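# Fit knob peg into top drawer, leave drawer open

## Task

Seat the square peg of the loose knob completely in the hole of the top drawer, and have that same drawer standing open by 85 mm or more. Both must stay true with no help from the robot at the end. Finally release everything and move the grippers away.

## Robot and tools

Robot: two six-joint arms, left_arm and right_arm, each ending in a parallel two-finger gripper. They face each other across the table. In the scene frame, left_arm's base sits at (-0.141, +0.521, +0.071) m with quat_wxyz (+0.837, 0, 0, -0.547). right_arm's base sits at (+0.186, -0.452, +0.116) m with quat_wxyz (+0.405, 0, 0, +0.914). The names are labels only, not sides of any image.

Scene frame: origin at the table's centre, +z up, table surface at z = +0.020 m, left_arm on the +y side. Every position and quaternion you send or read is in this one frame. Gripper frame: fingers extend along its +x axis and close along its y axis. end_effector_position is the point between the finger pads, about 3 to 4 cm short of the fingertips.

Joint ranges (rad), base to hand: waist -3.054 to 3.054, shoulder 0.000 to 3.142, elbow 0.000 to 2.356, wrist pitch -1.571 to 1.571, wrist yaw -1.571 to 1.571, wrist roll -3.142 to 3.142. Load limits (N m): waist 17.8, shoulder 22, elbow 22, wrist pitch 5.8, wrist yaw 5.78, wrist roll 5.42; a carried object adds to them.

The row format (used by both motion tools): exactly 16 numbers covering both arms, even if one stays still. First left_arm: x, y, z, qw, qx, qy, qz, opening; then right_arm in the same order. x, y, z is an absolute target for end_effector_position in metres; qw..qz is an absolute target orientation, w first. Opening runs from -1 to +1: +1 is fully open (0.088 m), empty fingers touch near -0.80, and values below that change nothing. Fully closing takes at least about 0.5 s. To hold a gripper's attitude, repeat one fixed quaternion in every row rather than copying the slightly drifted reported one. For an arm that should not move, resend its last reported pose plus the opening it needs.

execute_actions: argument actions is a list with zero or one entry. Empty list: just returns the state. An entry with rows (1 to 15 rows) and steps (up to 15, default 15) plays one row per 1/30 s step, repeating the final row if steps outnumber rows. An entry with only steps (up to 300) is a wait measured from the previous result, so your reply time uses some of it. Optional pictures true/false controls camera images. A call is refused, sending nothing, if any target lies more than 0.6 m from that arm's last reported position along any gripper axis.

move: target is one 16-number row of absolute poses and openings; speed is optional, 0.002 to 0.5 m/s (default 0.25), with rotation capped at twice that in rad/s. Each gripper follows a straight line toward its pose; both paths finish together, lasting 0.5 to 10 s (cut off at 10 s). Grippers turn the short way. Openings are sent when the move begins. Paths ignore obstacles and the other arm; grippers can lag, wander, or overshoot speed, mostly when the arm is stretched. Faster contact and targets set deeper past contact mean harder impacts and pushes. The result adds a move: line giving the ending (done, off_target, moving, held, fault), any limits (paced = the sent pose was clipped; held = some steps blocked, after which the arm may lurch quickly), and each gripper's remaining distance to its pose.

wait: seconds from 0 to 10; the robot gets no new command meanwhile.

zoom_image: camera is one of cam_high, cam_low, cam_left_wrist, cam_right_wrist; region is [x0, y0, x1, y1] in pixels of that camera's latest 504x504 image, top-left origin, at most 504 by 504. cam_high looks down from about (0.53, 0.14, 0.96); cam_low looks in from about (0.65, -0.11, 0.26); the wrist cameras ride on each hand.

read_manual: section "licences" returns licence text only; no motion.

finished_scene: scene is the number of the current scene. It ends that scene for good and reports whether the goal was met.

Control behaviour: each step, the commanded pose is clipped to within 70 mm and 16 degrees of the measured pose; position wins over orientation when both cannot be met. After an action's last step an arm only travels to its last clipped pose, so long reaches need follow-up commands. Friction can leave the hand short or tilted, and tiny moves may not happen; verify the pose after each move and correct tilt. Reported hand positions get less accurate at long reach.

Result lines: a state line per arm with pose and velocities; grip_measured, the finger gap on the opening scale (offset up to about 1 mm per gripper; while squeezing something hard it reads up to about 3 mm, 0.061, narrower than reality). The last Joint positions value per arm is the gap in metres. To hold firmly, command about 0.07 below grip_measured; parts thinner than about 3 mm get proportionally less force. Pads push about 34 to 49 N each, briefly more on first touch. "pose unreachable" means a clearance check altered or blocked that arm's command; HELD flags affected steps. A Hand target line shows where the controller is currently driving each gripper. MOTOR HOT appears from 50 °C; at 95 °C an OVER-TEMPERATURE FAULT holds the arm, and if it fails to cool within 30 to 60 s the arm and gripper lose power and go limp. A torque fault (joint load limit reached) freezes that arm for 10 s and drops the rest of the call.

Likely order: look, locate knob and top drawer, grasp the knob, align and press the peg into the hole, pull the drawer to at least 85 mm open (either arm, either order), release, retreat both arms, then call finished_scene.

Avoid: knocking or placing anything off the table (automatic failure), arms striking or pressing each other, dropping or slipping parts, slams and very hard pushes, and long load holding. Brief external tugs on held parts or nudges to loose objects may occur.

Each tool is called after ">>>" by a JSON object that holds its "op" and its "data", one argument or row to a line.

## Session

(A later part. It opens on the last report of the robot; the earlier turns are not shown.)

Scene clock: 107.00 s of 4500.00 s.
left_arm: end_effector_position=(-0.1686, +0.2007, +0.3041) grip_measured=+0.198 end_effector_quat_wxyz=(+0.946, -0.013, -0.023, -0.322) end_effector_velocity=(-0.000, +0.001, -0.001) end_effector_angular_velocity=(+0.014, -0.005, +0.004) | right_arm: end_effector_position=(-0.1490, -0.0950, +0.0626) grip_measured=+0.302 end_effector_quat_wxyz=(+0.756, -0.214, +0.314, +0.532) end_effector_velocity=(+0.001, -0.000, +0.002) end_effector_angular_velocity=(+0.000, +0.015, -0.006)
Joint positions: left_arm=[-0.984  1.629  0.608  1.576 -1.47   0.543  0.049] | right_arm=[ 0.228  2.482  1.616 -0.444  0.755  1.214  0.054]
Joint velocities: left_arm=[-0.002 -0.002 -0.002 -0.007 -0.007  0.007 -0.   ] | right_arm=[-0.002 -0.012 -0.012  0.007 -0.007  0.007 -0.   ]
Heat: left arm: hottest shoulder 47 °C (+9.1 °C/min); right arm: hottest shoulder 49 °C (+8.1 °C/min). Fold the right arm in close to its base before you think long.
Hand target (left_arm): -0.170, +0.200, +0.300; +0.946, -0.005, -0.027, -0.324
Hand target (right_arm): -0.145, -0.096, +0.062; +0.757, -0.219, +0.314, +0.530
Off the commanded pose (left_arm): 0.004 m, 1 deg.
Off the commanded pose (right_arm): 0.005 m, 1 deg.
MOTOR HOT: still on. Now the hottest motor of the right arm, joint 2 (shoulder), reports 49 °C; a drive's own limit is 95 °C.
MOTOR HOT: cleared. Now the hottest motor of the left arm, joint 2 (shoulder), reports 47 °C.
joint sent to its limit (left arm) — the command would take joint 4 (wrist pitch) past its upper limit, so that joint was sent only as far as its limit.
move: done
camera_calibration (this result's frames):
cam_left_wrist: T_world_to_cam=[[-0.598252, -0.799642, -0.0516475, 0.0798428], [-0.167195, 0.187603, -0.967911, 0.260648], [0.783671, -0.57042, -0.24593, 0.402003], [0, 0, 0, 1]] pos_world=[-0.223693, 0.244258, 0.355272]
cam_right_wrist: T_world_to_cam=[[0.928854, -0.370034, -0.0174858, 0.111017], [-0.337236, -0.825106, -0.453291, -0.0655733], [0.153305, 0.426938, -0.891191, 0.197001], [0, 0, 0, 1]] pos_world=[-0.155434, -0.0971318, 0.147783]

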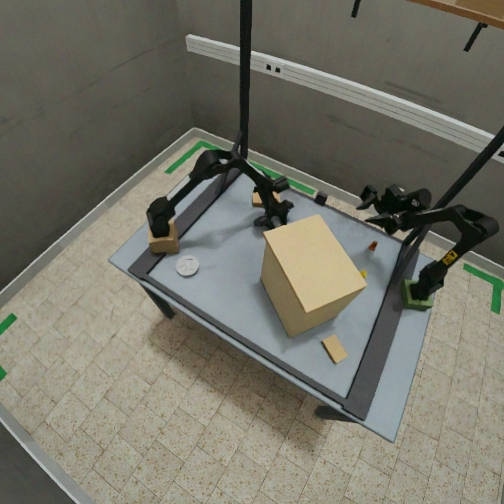

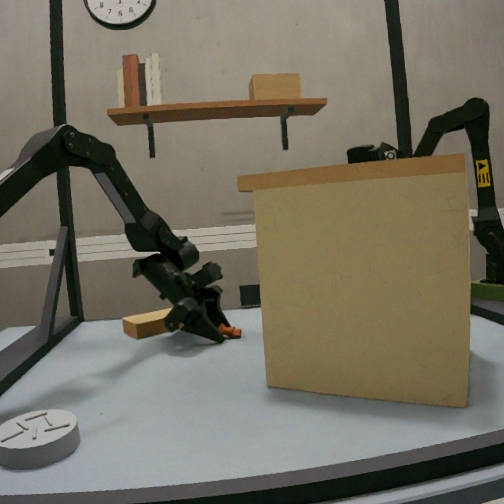

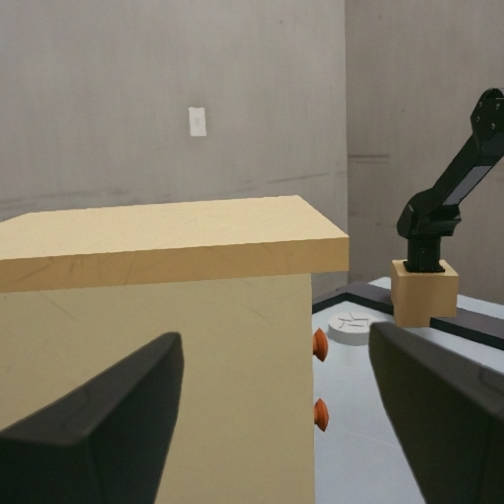

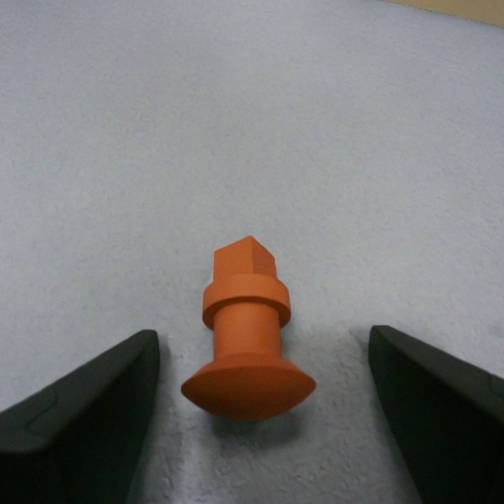

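>>> {"op": "move", "data": {
  "target": [-0.17,0.2,0.3,0.946,-0.005,-0.027,-0.324,0.2,-0.1415,-0.097,0.062,0.757,-0.2195,0.3135,0.530,0.3],
  "speed": 0.03
}}

>>> {"op": "move", "data": {
  "target": [-0.17,0.2,0.3,0.946,-0.005,-0.027,-0.324,0.2,-0.1415,-0.097,0.062,0.757,-0.2195,0.3135,0.530,-0.44],
  "speed": 0.03
}}

Scene clock: 111.70 s of 4500.00 s.
left_arm: end_effector_position=(-0.1687, +0.2007, +0.3041) grip_measured=+0.198 end_effector_quat_wxyz=(+0.946, -0.013, -0.024, -0.322) end_effector_velocity=(-0.000, +0.001, -0.002) end_effector_angular_velocity=(+0.007, +0.001, +0.003) | right_arm: end_effector_position=(-0.1460, -0.0962, +0.0624) grip_measured=+0.302 end_effector_quat_wxyz=(+0.756, -0.215, +0.314, +0.532) end_effector_velocity=(+0.003, -0.001, -0.001) end_effector_angular_velocity=(-0.027, -0.009, +0.014)
Joint positions: left_arm=[-0.984  1.629  0.608  1.576 -1.47   0.543  0.049] | right_arm=[ 0.227  2.472  1.595 -0.432  0.755  1.211  0.054]
Joint velocities: left_arm=[-0.002  0.002 -0.002 -0.007 -0.007 -0.007  0.   ] | right_arm=[-0.007 -0.007 -0.007 -0.007 -0.022 -0.022 -0.   ]
Heat: left arm: hottest shoulder 46 °C (+7.1 °C/min); right arm: hottest shoulder 50 °C (+8.1 °C/min). Fold the right arm in close to its base before you think long.
Hand target (left_arm): -0.170, +0.200, +0.300; +0.946, -0.005, -0.027, -0.324
Hand target (right_arm): -0.142, -0.097, +0.062; +0.757, -0.220, +0.313, +0.530
Off the commanded pose (left_arm): 0.004 m, 1 deg.
Off the commanded pose (right_arm): 0.005 m, 1 deg.
MOTOR HOT: still on. Now the hottest motor of the right arm, joint 2 (shoulder), reports 50 °C; a drive's own limit is 95 °C.
joint sent to its limit (left arm) — the command would take joint 4 (wrist pitch) past its upper limit, so that joint was sent only as far as its limit.
After step 90, 1.00 s passed at rest.
move: done
camera_calibration (this result's frames):
cam_left_wrist: T_world_to_cam=[[-0.598503, -0.799453, -0.0516622, 0.0797201], [-0.16697, 0.187552, -0.967959, 0.260742], [0.783528, -0.5707, -0.245735, 0.401986], [0, 0, 0, 1]] pos_world=[-0.223719, 0.244243, 0.355288]
cam_right_wrist: T_world_to_cam=[[0.929102, -0.369458, -0.0164331, 0.107736], [-0.336223, -0.825346, -0.453606, -0.0654826], [0.154026, 0.426971, -0.891051, 0.197037], [0, 0, 0, 1]] pos_world=[-0.152464, -0.098371, 0.147637]

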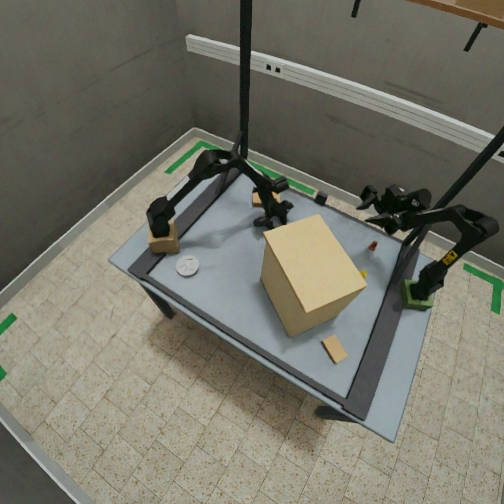

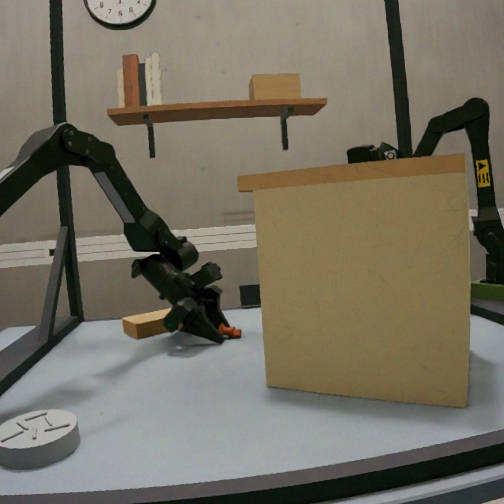

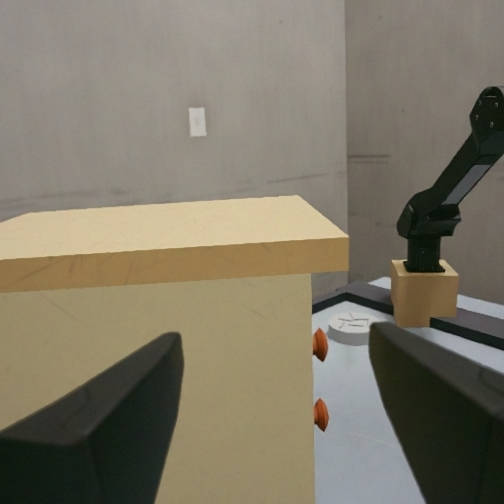

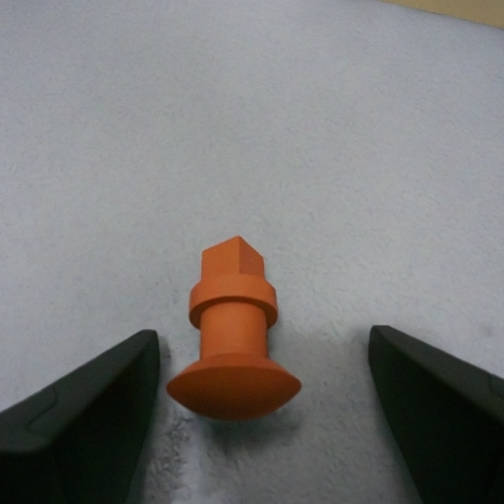

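Scene clock: 112.40 s of 4500.00 s.
left_arm: end_effector_position=(-0.1687, +0.2007, +0.3041) grip_measured=+0.198 end_effector_quat_wxyz=(+0.946, -0.013, -0.024, -0.322) end_effector_velocity=(+0.001, +0.003, -0.002) end_effector_angular_velocity=(+0.007, +0.010, +0.016) | right_arm: end_effector_position=(-0.1458, -0.0961, +0.0624) grip_measured=-0.363 end_effector_quat_wxyz=(+0.756, -0.215, +0.314, +0.532) end_effector_velocity=(+0.002, -0.001, -0.001) end_effector_angular_velocity=(-0.012, -0.007, +0.005)
Joint positions: left_arm=[-0.984  1.629  0.608  1.576 -1.47   0.543  0.049] | right_arm=[ 0.226  2.472  1.594 -0.431  0.755  1.21   0.021]
Joint velocities: left_arm=[-0.002 -0.002 -0.002 -0.007 -0.022 -0.007 -0.   ] | right_arm=[-0.002 -0.002 -0.002 -0.007 -0.007 -0.007 -0.   ]
Heat: left arm: hottest shoulder 46 °C (+6.1 °C/min); right arm: hottest shoulder 50 °C (+8.1 °C/min). Fold the right arm in close to its base before you think long.
Hand target (left_arm): -0.170, +0.200, +0.300; +0.946, -0.005, -0.027, -0.324
Hand target (right_arm): -0.141, -0.097, +0.062; +0.757, -0.219, +0.313, +0.530
Off the commanded pose (left_arm): 0.004 m, 1 deg.
Off the commanded pose (right_arm): 0.004 m, 1 deg.
MOTOR HOT: still on. Now the hottest motor of the right arm, joint 2 (shoulder), reports 50 °C; a drive's own limit is 95 °C.
joint sent to its limit (left arm) — the command would take joint 4 (wrist pitch) past its upper limit, so that joint was sent only as far as its limit.
move: done
camera_calibration (this result's frames):
cam_left_wrist: T_world_to_cam=[[-0.598503, -0.799453, -0.0516622, 0.0797201], [-0.16697, 0.187552, -0.967959, 0.260742], [0.783528, -0.5707, -0.245735, 0.401986], [0, 0, 0, 1]] pos_world=[-0.223719, 0.244243, 0.355288]
cam_right_wrist: T_world_to_cam=[[0.929167, -0.369317, -0.0158912, 0.107589], [-0.335863, -0.82548, -0.453629, -0.0653378], [0.154415, 0.426834, -0.891049, 0.196944], [0, 0, 0, 1]] pos_world=[-0.152324, -0.0982628, 0.147557]

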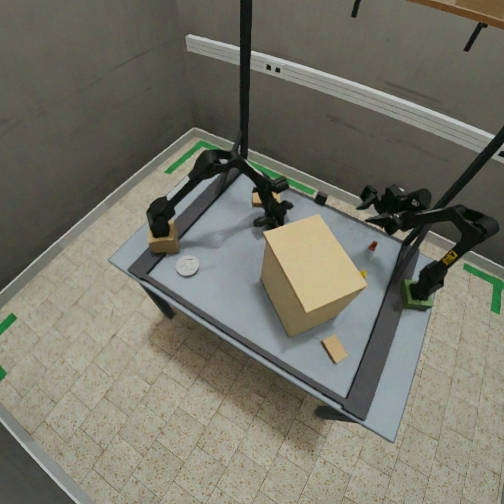

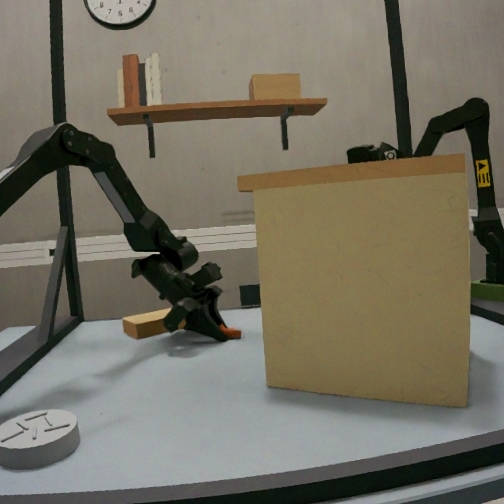

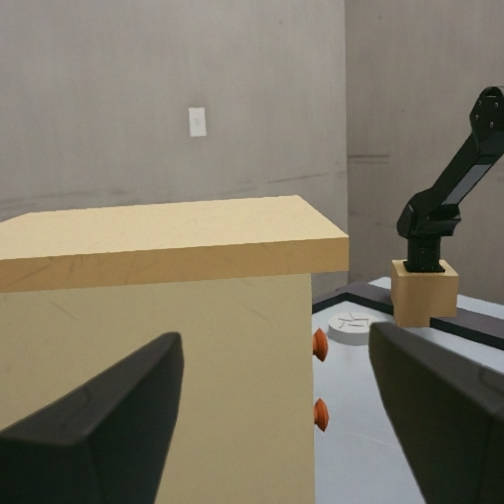

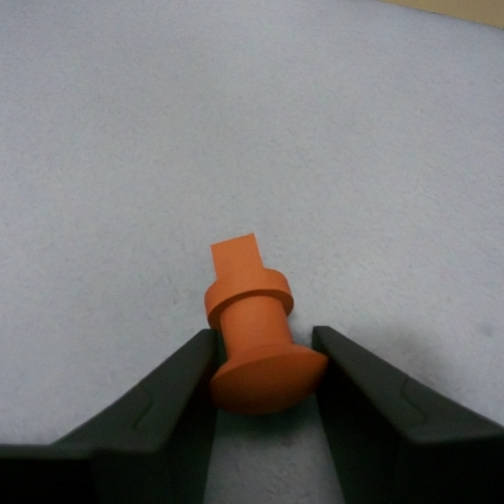

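>>> {"op": "move", "data": {
  "target": [-0.17,0.2,0.3,0.946,-0.005,-0.027,-0.324,0.2,-0.1458,-0.0961,0.0624,0.757,-0.2195,0.3135,0.530,0.3],
  "speed": 0.03
}}

>>> {"op": "move", "data": {
  "target": [-0.17,0.2,0.3,0.946,-0.005,-0.027,-0.324,0.2,-0.1425,-0.0969,0.063,0.692,-0.2536,0.2866,0.6122,0.3],
  "speed": 0.05
}}

Scene clock: 117.90 s of 4500.00 s.
left_arm: end_effector_position=(-0.1687, +0.2007, +0.3041) grip_measured=+0.198 end_effector_quat_wxyz=(+0.946, -0.013, -0.024, -0.322) end_effector_velocity=(+0.003, +0.002, -0.002) end_effector_angular_velocity=(+0.018, +0.001, +0.022) | right_arm: end_effector_position=(-0.1438, -0.0965, +0.0627) grip_measured=+0.297 end_effector_quat_wxyz=(+0.758, -0.219, +0.310, +0.530) end_effector_velocity=(+0.006, +0.000, +0.002) end_effector_angular_velocity=(-0.001, -0.045, +0.008)
Joint positions: left_arm=[-0.984  1.629  0.608  1.576 -1.47   0.543  0.049] | right_arm=[ 0.225  2.472  1.597 -0.445  0.759  1.21   0.054]
Joint velocities: left_arm=[ 0.002 -0.002 -0.002 -0.007 -0.022  0.007  0.   ] | right_arm=[-0.002 -0.002 -0.002 -0.022  0.022 -0.022  0.   ]
Heat: left arm: hottest shoulder 45 °C (+4.0 °C/min); right arm: hottest shoulder 51 °C (+7.0 °C/min). Fold the right arm in close to its base before you think long.
Hand target (left_arm): -0.170, +0.200, +0.300; +0.946, -0.005, -0.027, -0.324
Hand target (right_arm): -0.146, -0.096, +0.062; +0.757, -0.220, +0.313, +0.530
Off the commanded pose (left_arm): 0.004 m, 1 deg.
Off the commanded pose (right_arm): 0.002 m, 0 deg.
MOTOR HOT: still on. Now the hottest motor of the right arm, joint 2 (shoulder), reports 51 °C; a drive's own limit is 95 °C.
joint sent to its limit (left arm) — the command would take joint 4 (wrist pitch) past its upper limit, so that joint was sent only as far as its limit.
After step 90, 1.80 s passed at rest.
move: done
camera_calibration (this result's frames):
cam_left_wrist: T_world_to_cam=[[-0.598503, -0.799453, -0.0516622, 0.0797201], [-0.16697, 0.187552, -0.967959, 0.260742], [0.783528, -0.5707, -0.245735, 0.401986], [0, 0, 0, 1]] pos_world=[-0.223719, 0.244243, 0.355288]
cam_right_wrist: T_world_to_cam=[[0.928708, -0.370797, -0.00318157, 0.10458], [-0.331572, -0.82656, -0.454817, -0.064244], [0.166015, 0.423447, -0.890579, 0.19843], [0, 0, 0, 1]] pos_world=[-0.151368, -0.0983483, 0.147831]

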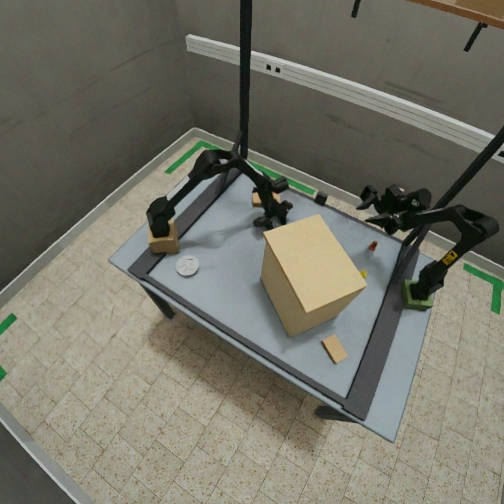

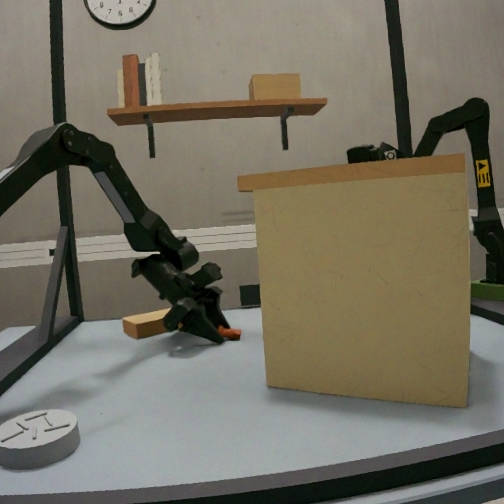

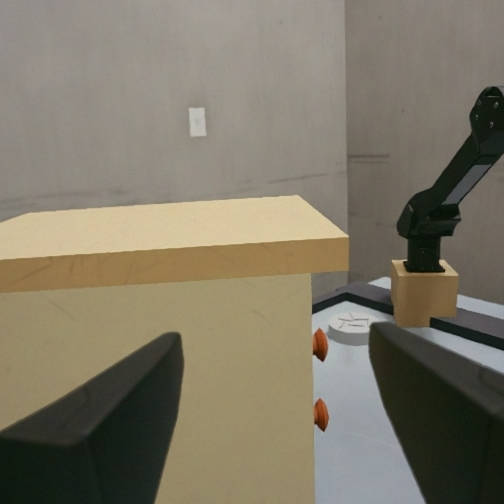

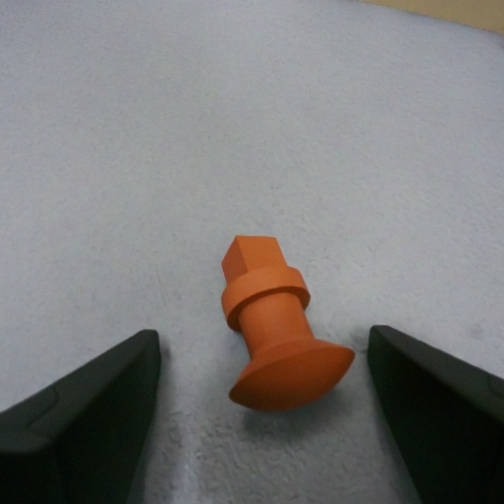

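Scene clock: 120.40 s of 4500.00 s.
left_arm: end_effector_position=(-0.1687, +0.2007, +0.3041) grip_measured=+0.198 end_effector_quat_wxyz=(+0.946, -0.013, -0.024, -0.322) end_effector_velocity=(-0.000, +0.001, +0.000) end_effector_angular_velocity=(-0.002, +0.006, +0.003) | right_arm: end_effector_position=(-0.1436, -0.0947, +0.0623) grip_measured=+0.298 end_effector_quat_wxyz=(+0.695, -0.250, +0.286, +0.610) end_effector_velocity=(-0.002, -0.000, +0.000) end_effector_angular_velocity=(-0.009, -0.000, +0.033)
Joint positions: left_arm=[-0.984  1.629  0.608  1.576 -1.47   0.543  0.049] | right_arm=[ 0.202  2.384  1.39  -0.123  0.674  0.908  0.054]
Joint velocities: left_arm=[-0.002 -0.002  0.002 -0.007 -0.007 -0.007  0.   ] | right_arm=[-0.002 -0.007 -0.012  0.022 -0.022 -0.037 -0.   ]
Heat: left arm: hottest shoulder 45 °C (+3.0 °C/min); right arm: hottest shoulder 51 °C (+6.1 °C/min). Fold the right arm in close to its base before you think long.
Hand target (left_arm): -0.170, +0.200, +0.300; +0.946, -0.005, -0.027, -0.324
Hand target (right_arm): -0.143, -0.097, +0.063; +0.692, -0.253, +0.287, +0.612
Off the commanded pose (left_arm): 0.004 m, 1 deg.
Off the commanded pose (right_arm): 0.003 m, 1 deg.
MOTOR HOT: still on. Now the hottest motor of the right arm, joint 2 (shoulder), reports 51 °C; a drive's own limit is 95 °C.
joint sent to its limit (left arm) — the command would take joint 4 (wrist pitch) past its upper limit, so that joint was sent only as far as its limit.
move: done
camera_calibration (this result's frames):
cam_left_wrist: T_world_to_cam=[[-0.598503, -0.799453, -0.0516622, 0.0797201], [-0.16697, 0.187552, -0.967959, 0.260742], [0.783528, -0.5707, -0.245735, 0.401986], [0, 0, 0, 1]] pos_world=[-0.223719, 0.244243, 0.355288]
cam_right_wrist: T_world_to_cam=[[0.987049, -0.160189, -0.00856352, 0.133764], [-0.146481, -0.878246, -0.455222, -0.041223], [0.0654009, 0.450581, -0.890337, 0.185396], [0, 0, 0, 1]] pos_world=[-0.150195, -0.0983125, 0.147445]

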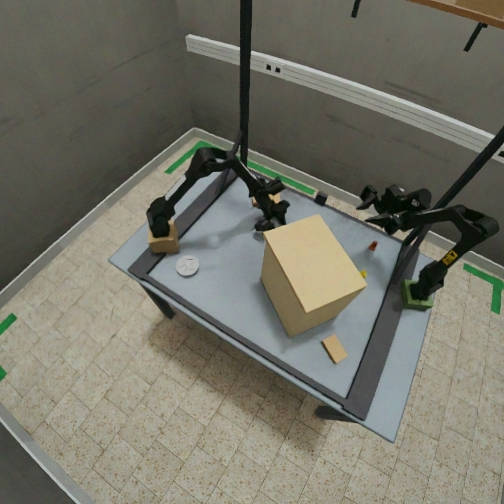

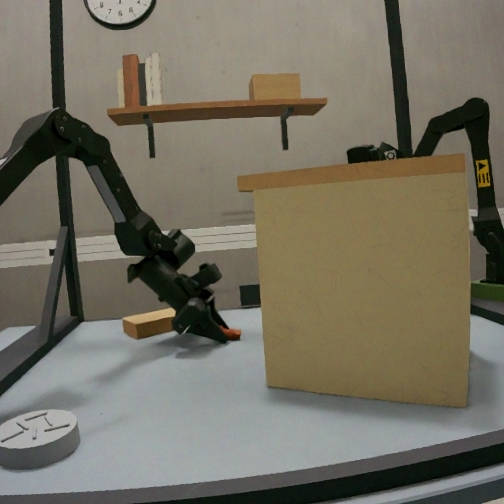

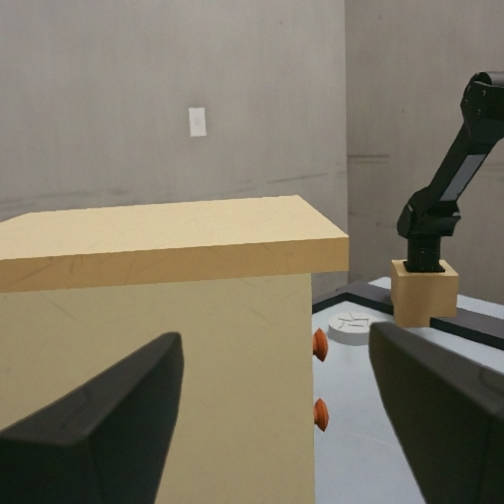

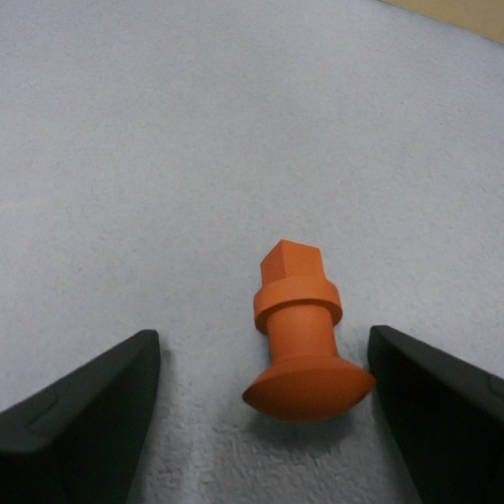

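>>> {"op": "move", "data": {
  "target": [-0.17,0.2,0.3,0.946,-0.005,-0.027,-0.324,0.2,-0.1436,-0.0947,0.0623,0.692,-0.2536,0.2866,0.6122,-0.44],
  "speed": 0.03
}}

Scene clock: 123.73 s of 4500.00 s.
left_arm: end_effector_position=(-0.1687, +0.2007, +0.3041) grip_measured=+0.198 end_effector_quat_wxyz=(+0.946, -0.013, -0.024, -0.322) end_effector_velocity=(-0.001, -0.000, +0.000) end_effector_angular_velocity=(-0.002, -0.003, -0.009) | right_arm: end_effector_position=(-0.1438, -0.0948, +0.0621) grip_measured=-0.360 end_effector_quat_wxyz=(+0.694, -0.252, +0.285, +0.612) end_effector_velocity=(+0.002, -0.003, -0.003) end_effector_angular_velocity=(-0.031, -0.022, +0.023)
Joint positions: left_arm=[-0.984  1.629  0.608  1.576 -1.47   0.543  0.049] | right_arm=[ 0.201  2.383  1.389 -0.121  0.671  0.902  0.021]
Joint velocities: left_arm=[-0.002 -0.002 -0.002 -0.007  0.007 -0.007 -0.   ] | right_arm=[-0.002 -0.002 -0.002 -0.022 -0.022 -0.022  0.   ]
Heat: left arm: hottest shoulder 44 °C (+1.0 °C/min); right arm: hottest shoulder 51 °C (+5.0 °C/min). Fold the right arm in close to its base before you think long.
Hand target (left_arm): -0.170, +0.200, +0.300; +0.946, -0.005, -0.027, -0.324
Hand target (right_arm): -0.144, -0.095, +0.062; +0.692, -0.254, +0.287, +0.612
Off the commanded pose (left_arm): 0.004 m, 1 deg.
Off the commanded pose (right_arm): 0.000 m, 0 deg.
MOTOR HOT: still on. Now the hottest motor of the right arm, joint 2 (shoulder), reports 51 °C; a drive's own limit is 95 °C.
joint sent to its limit (left arm) — the command would take joint 4 (wrist pitch) past its upper limit, so that joint was sent only as far as its limit.
move: done
camera_calibration (this result's frames):
cam_left_wrist: T_world_to_cam=[[-0.598503, -0.799453, -0.0516622, 0.0797201], [-0.16697, 0.187552, -0.967959, 0.260742], [0.783528, -0.5707, -0.245735, 0.401986], [0, 0, 0, 1]] pos_world=[-0.223719, 0.244243, 0.355288]
cam_right_wrist: T_world_to_cam=[[0.98789, -0.155021, -0.00649455, 0.134396], [-0.141065, -0.87995, -0.45364, -0.0409179], [0.0646087, 0.449063, -0.891161, 0.185038], [0, 0, 0, 1]] pos_world=[-0.150496, -0.0982654, 0.14721]

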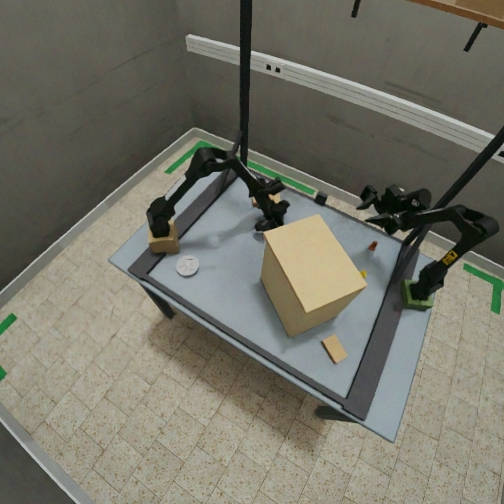

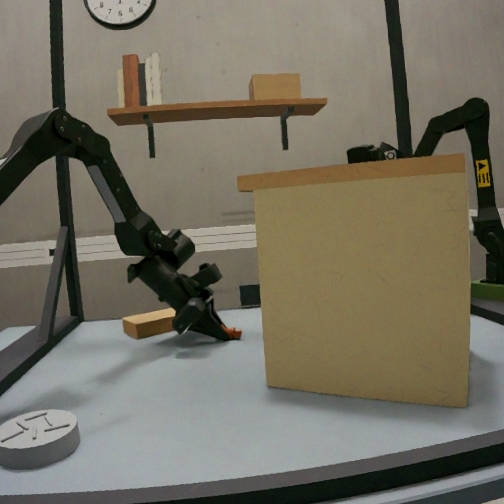

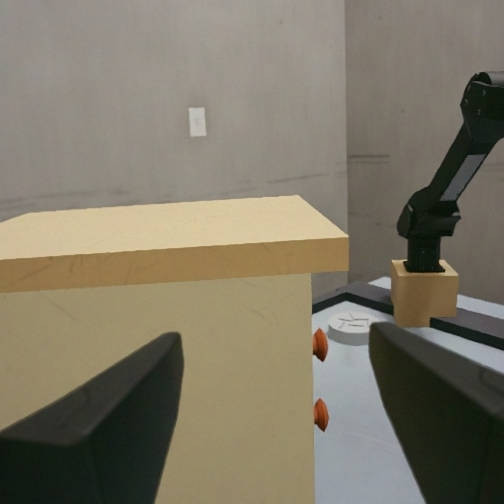

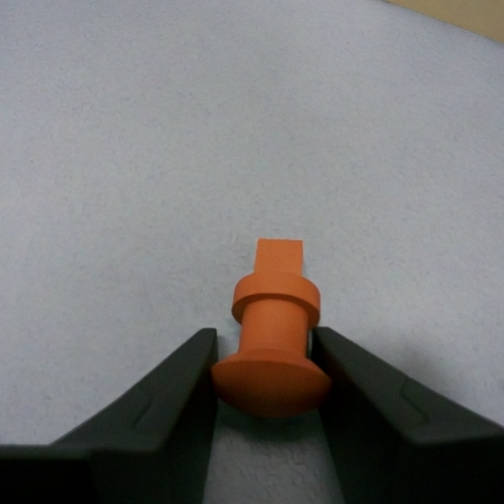

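>>> {"op": "move", "data": {
  "target": [-0.17,0.2,0.3,0.946,-0.005,-0.027,-0.324,0.2,-0.14,-0.11,0.15,0.76,-0.2,0.27,0.55,-0.44],
  "speed": 0.12
}}

>>> {"op": "move", "data": {
  "target": [-0.17,0.2,0.3,0.946,-0.005,-0.027,-0.324,0.2,-0.095,-0.09,0.265,0.828,-0.146,0.253,0.478,-0.44],
  "speed": 0.12
}}

Scene clock: 128.80 s of 4500.00 s.
left_arm: end_effector_position=(-0.1687, +0.2007, +0.3041) grip_measured=+0.198 end_effector_quat_wxyz=(+0.946, -0.013, -0.024, -0.322) end_effector_velocity=(+0.001, +0.003, -0.002) end_effector_angular_velocity=(+0.010, +0.007, +0.017) | right_arm: end_effector_position=(-0.1354, -0.1122, +0.1407) grip_measured=-0.360 end_effector_quat_wxyz=(+0.763, -0.213, +0.268, +0.548) end_effector_velocity=(+0.004, -0.000, +0.002) end_effector_angular_velocity=(-0.005, -0.023, +0.000)
Joint positions: left_arm=[-0.984  1.629  0.608  1.576 -1.47   0.543  0.049] | right_arm=[ 0.262  2.261  1.521 -0.562  0.842  1.176  0.021]
Joint velocities: left_arm=[-0.002  0.002 -0.002  0.007 -0.022  0.007 -0.   ] | right_arm=[-0.002 -0.002  0.002 -0.022  0.007 -0.007 -0.   ]
Heat: left arm: hottest shoulder 44 °C (+0.0 °C/min); right arm: hottest shoulder 51 °C (+3.0 °C/min). Fold the right arm in close to its base before you think long.
Hand target (left_arm): -0.170, +0.200, +0.300; +0.946, -0.005, -0.027, -0.324
Hand target (right_arm): -0.140, -0.110, +0.150; +0.763, -0.201, +0.271, +0.552
Off the commanded pose (left_arm): 0.004 m, 1 deg.
Off the commanded pose (right_arm): 0.011 m, 1 deg.
MOTOR HOT: still on. Now the hottest motor of the right arm, joint 2 (shoulder), reports 51 °C; a drive's own limit is 95 °C.
joint sent to its limit (left arm) — the command would take joint 4 (wrist pitch) past its upper limit, so that joint was sent only as far as its limit.
After step 90, 0.77 s passed at rest.
move: off_target (right_arm)
camera_calibration (this result's frames):
cam_left_wrist: T_world_to_cam=[[-0.598503, -0.799453, -0.0516622, 0.0797201], [-0.16697, 0.187552, -0.967959, 0.260742], [0.783528, -0.5707, -0.245735, 0.401986], [0, 0, 0, 1]] pos_world=[-0.223719, 0.244243, 0.355288]
cam_right_wrist: T_world_to_cam=[[0.941616, -0.336039, 0.020923, 0.0934792], [-0.275393, -0.804451, -0.526325, -0.0188418], [0.193697, 0.489834, -0.850026, 0.278583], [0, 0, 0, 1]] pos_world=[-0.147171, -0.120204, 0.22493]

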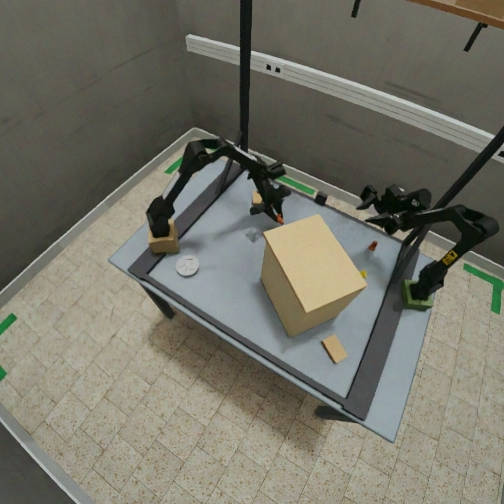

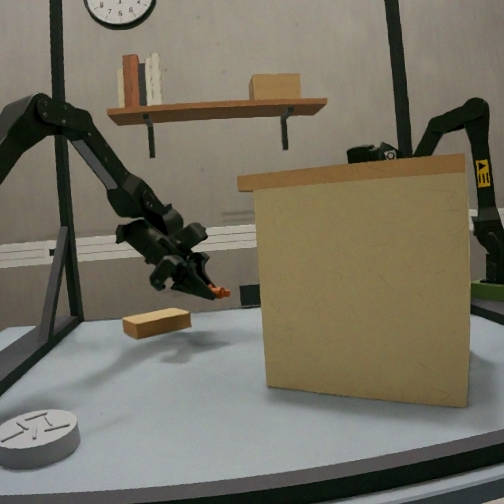

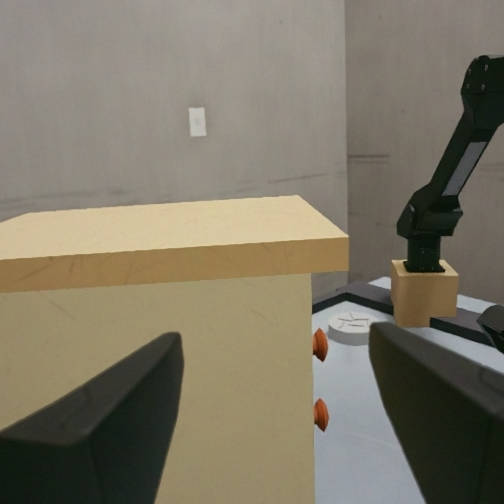

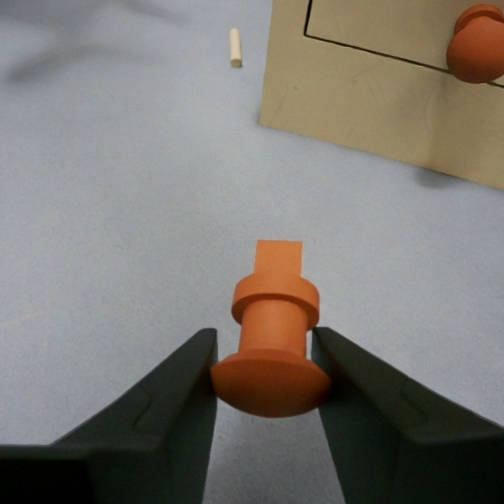

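Scene clock: 130.33 s of 4500.00 s.
left_arm: end_effector_position=(-0.1687, +0.2007, +0.3041) grip_measured=+0.198 end_effector_quat_wxyz=(+0.946, -0.013, -0.024, -0.322) end_effector_velocity=(-0.002, -0.001, -0.001) end_effector_angular_velocity=(+0.014, -0.014, -0.008) | right_arm: end_effector_position=(-0.0940, -0.0922, +0.2565) grip_measured=-0.360 end_effector_quat_wxyz=(+0.828, -0.158, +0.250, +0.477) end_effector_velocity=(+0.000, +0.002, +0.003) end_effector_angular_velocity=(-0.002, -0.018, +0.009)
Joint positions: left_arm=[-0.984  1.629  0.608  1.576 -1.47   0.543  0.049] | right_arm=[ 0.198  2.157  1.792 -1.058  0.964  1.364  0.021]
Joint velocities: left_arm=[-0.002  0.002 -0.002 -0.007  0.007  0.007 -0.   ] | right_arm=[-0.002  0.002  0.012 -0.007  0.007 -0.022 -0.   ]
Heat: left arm: hottest shoulder 43 °C (-1.0 °C/min); right arm: hottest shoulder 51 °C (+3.1 °C/min). Fold the right arm in close to its base before you think long.
Hand target (left_arm): -0.170, +0.200, +0.300; +0.946, -0.005, -0.027, -0.324
Hand target (right_arm): -0.095, -0.090, +0.265; +0.828, -0.146, +0.253, +0.478
Off the commanded pose (left_arm): 0.004 m, 1 deg.
Off the commanded pose (right_arm): 0.009 m, 1 deg.
MOTOR HOT: still on. Now the hottest motor of the right arm, joint 2 (shoulder), reports 51 °C; a drive's own limit is 95 °C.
joint sent to its limit (left arm) — the command would take joint 4 (wrist pitch) past its upper limit, so that joint was sent only as far as its limit.
move: off_target (right_arm)
camera_calibration (this result's frames):
cam_left_wrist: T_world_to_cam=[[-0.598503, -0.799453, -0.0516622, 0.0797201], [-0.16697, 0.187552, -0.967959, 0.260742], [0.783528, -0.5707, -0.245735, 0.401986], [0, 0, 0, 1]] pos_world=[-0.223719, 0.244243, 0.355288]
cam_right_wrist: T_world_to_cam=[[0.853964, -0.520224, 0.010591, 0.0361769], [-0.407975, -0.68206, -0.606919, 0.0890984], [0.322957, 0.513966, -0.794693, 0.359416], [0, 0, 0, 1]] pos_world=[-0.11062, -0.105137, 0.339318]

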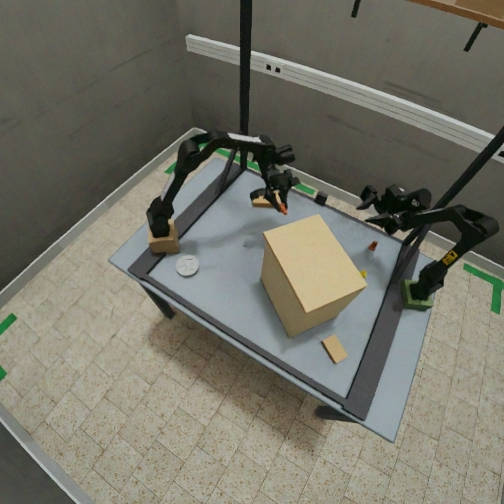

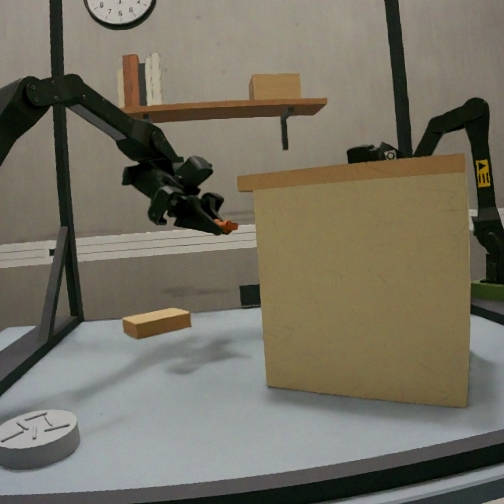

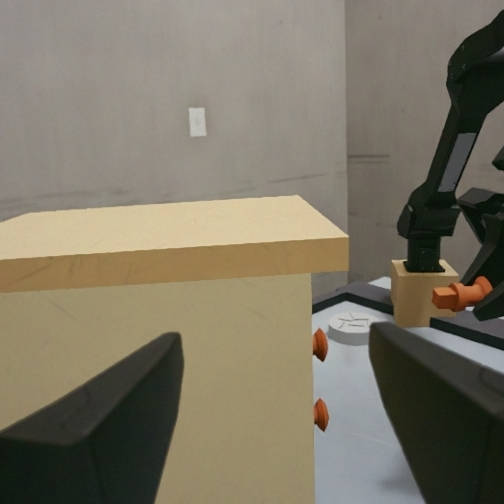

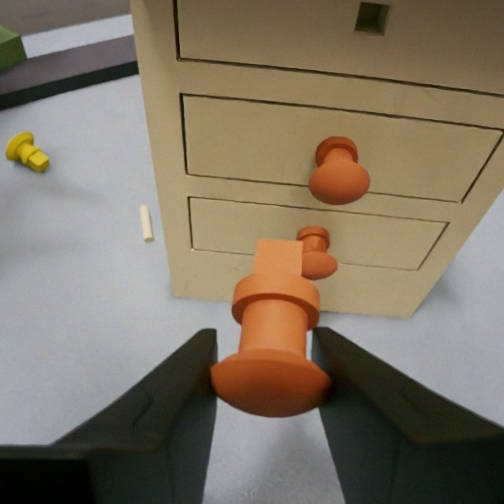

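>>> {"op": "move", "data": {
  "target": [-0.17,0.2,0.3,0.946,-0.005,-0.027,-0.324,0.2,-0.006,-0.044,0.27,0.828,-0.146,0.253,0.478,-0.44],
  "speed": 0.1
}}

Scene clock: 137.70 s of 4500.00 s.
left_arm: end_effector_position=(-0.1687, +0.2007, +0.3041) grip_measured=+0.198 end_effector_quat_wxyz=(+0.946, -0.013, -0.024, -0.322) end_effector_velocity=(-0.003, -0.001, +0.001) end_effector_angular_velocity=(-0.017, +0.009, -0.015) | right_arm: end_effector_position=(-0.0078, -0.0424, +0.2671) grip_measured=-0.360 end_effector_quat_wxyz=(+0.829, -0.148, +0.253, +0.476) end_effector_velocity=(+0.004, -0.004, -0.007) end_effector_angular_velocity=(-0.034, -0.028, +0.013)
Joint positions: left_arm=[-0.984  1.629  0.608  1.576 -1.47   0.543  0.049] | right_arm=[-0.033  1.96   1.512 -0.669  0.898  1.006  0.021]
Joint velocities: left_arm=[-0.007 -0.002  0.002 -0.007  0.007 -0.022  0.   ] | right_arm=[-0.002 -0.002 -0.022 -0.007 -0.007 -0.022 -0.   ]
Heat: left arm: hottest shoulder 43 °C (-3.0 °C/min); right arm: hottest shoulder 52 °C (+3.0 °C/min). Fold the right arm in close to its base before you think long.
Hand target (left_arm): -0.170, +0.200, +0.300; +0.946, -0.005, -0.027, -0.324
Hand target (right_arm): -0.006, -0.044, +0.270; +0.828, -0.147, +0.253, +0.478
Off the commanded pose (left_arm): 0.004 m, 1 deg.
Off the commanded pose (right_arm): 0.004 m, 0 deg.
MOTOR HOT: still on. Now the hottest motor of the right arm, joint 2 (shoulder), reports 52 °C; a drive's own limit is 95 °C.
joint sent to its limit (left arm) — the command would take joint 4 (wrist pitch) past its upper limit, so that joint was sent only as far as its limit.
After step 90, 3.00 s passed at rest.
move: done
camera_calibration (this result's frames):
cam_left_wrist: T_world_to_cam=[[-0.598503, -0.799453, -0.0516622, 0.0797201], [-0.16697, 0.187552, -0.967959, 0.260742], [0.783528, -0.5707, -0.245735, 0.401986], [0, 0, 0, 1]] pos_world=[-0.223719, 0.244243, 0.355288]
cam_right_wrist: T_world_to_cam=[[0.849625, -0.527333, -0.00763365, -0.00704452], [-0.421659, -0.670531, -0.610403, 0.165971], [0.316767, 0.521832, -0.792054, 0.314045], [0, 0, 0, 1]] pos_world=[-0.0235106, -0.0563051, 0.349996]

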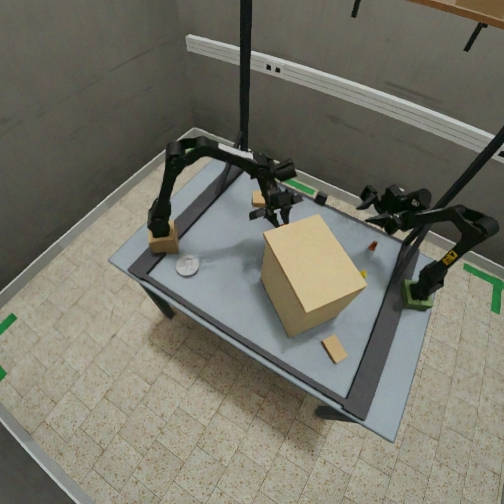

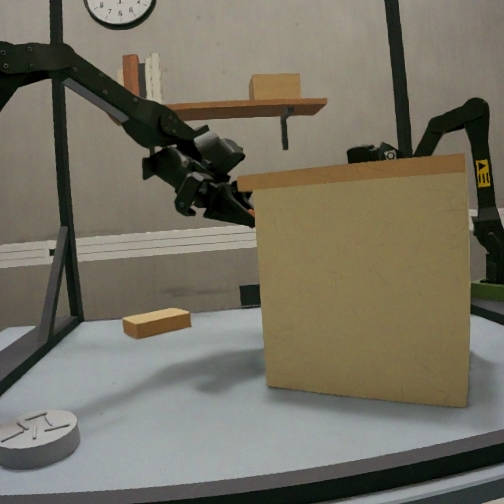

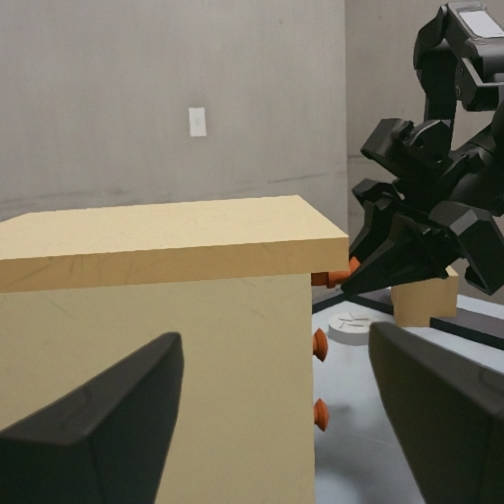

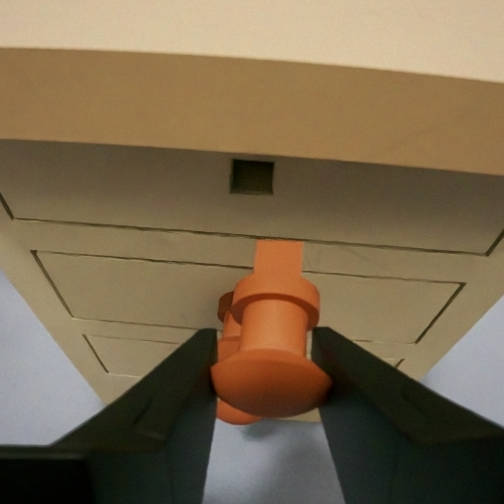

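>>> {"op": "move", "data": {
  "target": [-0.17,0.2,0.3,0.946,-0.005,-0.027,-0.324,0.2,-0.009,-0.0277,0.27,0.828,-0.146,0.253,0.478,-0.44],
  "speed": 0.03
}}

>>> {"op": "zoom_image", "data": {
  "camera": "cam_left_wrist",
  "region": [260,220,420,380]
}}

Scene clock: 144.47 s of 4500.00 s.
left_arm: end_effector_position=(-0.1687, +0.2007, +0.3041) grip_measured=+0.198 end_effector_quat_wxyz=(+0.946, -0.013, -0.024, -0.322) end_effector_velocity=(-0.000, +0.001, -0.002) end_effector_angular_velocity=(+0.003, +0.005, +0.003) | right_arm: end_effector_position=(-0.0073, -0.0315, +0.2677) grip_measured=-0.360 end_effector_quat_wxyz=(+0.829, -0.151, +0.252, +0.477) end_effector_velocity=(-0.000, +0.001, +0.000) end_effector_angular_velocity=(-0.009, -0.002, +0.005)
Joint positions: left_arm=[-0.984  1.629  0.608  1.576 -1.47   0.543  0.049] | right_arm=[-0.052  1.986  1.549 -0.66   0.888  0.974  0.021]
Joint velocities: left_arm=[-0.002 -0.002 -0.002 -0.022 -0.007 -0.022 -0.   ] | right_arm=[-0.002  0.002  0.007 -0.007 -0.007 -0.007 -0.   ]
Heat: left arm: hottest shoulder 42 °C (-5.1 °C/min); right arm: hottest shoulder 51 °C (+1.0 °C/min). Fold the right arm in close to its base before you think long.
Hand target (left_arm): -0.170, +0.200, +0.300; +0.946, -0.005, -0.027, -0.324
Hand target (right_arm): -0.009, -0.028, +0.270; +0.828, -0.146, +0.253, +0.478
Off the commanded pose (left_arm): 0.004 m, 1 deg.
Off the commanded pose (right_arm): 0.005 m, 1 deg.
MOTOR HOT: still on. Now the hottest motor of the right arm, joint 2 (shoulder), reports 51 °C; a drive's own limit is 95 °C.
joint sent to its limit (left arm) — the command would take joint 4 (wrist pitch) past its upper limit, so that joint was sent only as far as its limit.
After step 90, 2.97 s passed at rest.
move: done
camera_calibration (this result's frames):
cam_left_wrist: T_world_to_cam=[[-0.598503, -0.799453, -0.0516622, 0.0797201], [-0.16697, 0.187552, -0.967959, 0.260742], [0.783528, -0.5707, -0.245735, 0.401986], [0, 0, 0, 1]] pos_world=[-0.223719, 0.244243, 0.355288]
cam_right_wrist: T_world_to_cam=[[0.851509, -0.524331, -0.0029876, -0.00282139], [-0.417199, -0.674054, -0.609588, 0.173545], [0.317612, 0.520316, -0.792713, 0.308726], [0, 0, 0, 1]] pos_world=[-0.0232501, -0.0451361, 0.350514]

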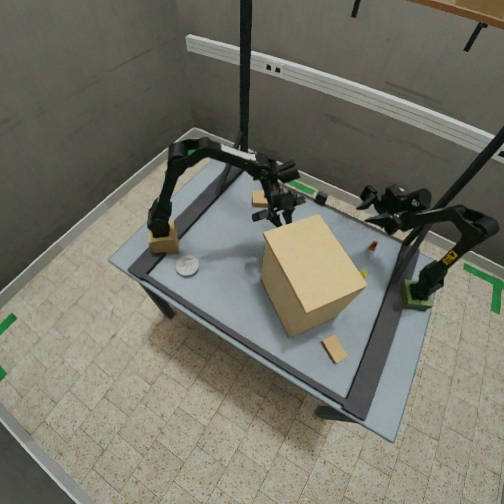

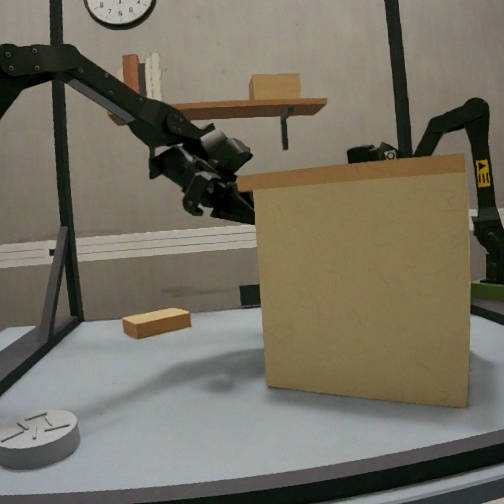

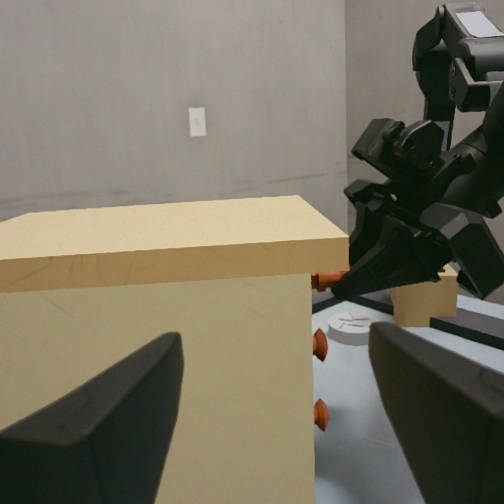

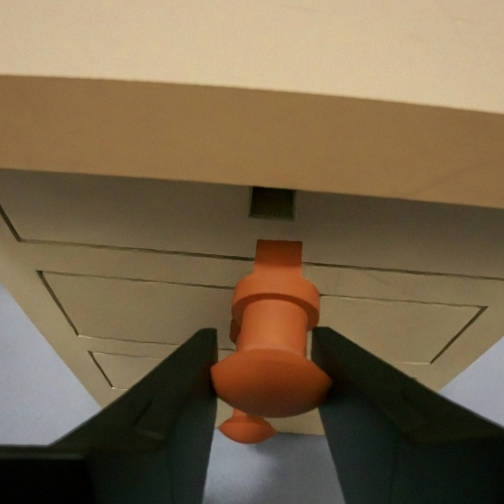

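Region (260, 220, 420, 380) of cam_left_wrist's 504x504 image, scaled by 3.150, with more detail than that image has.

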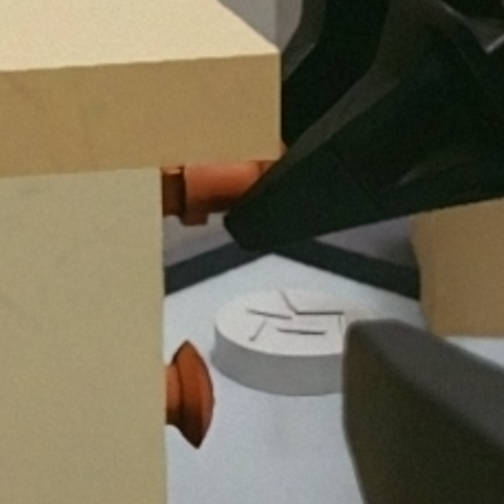

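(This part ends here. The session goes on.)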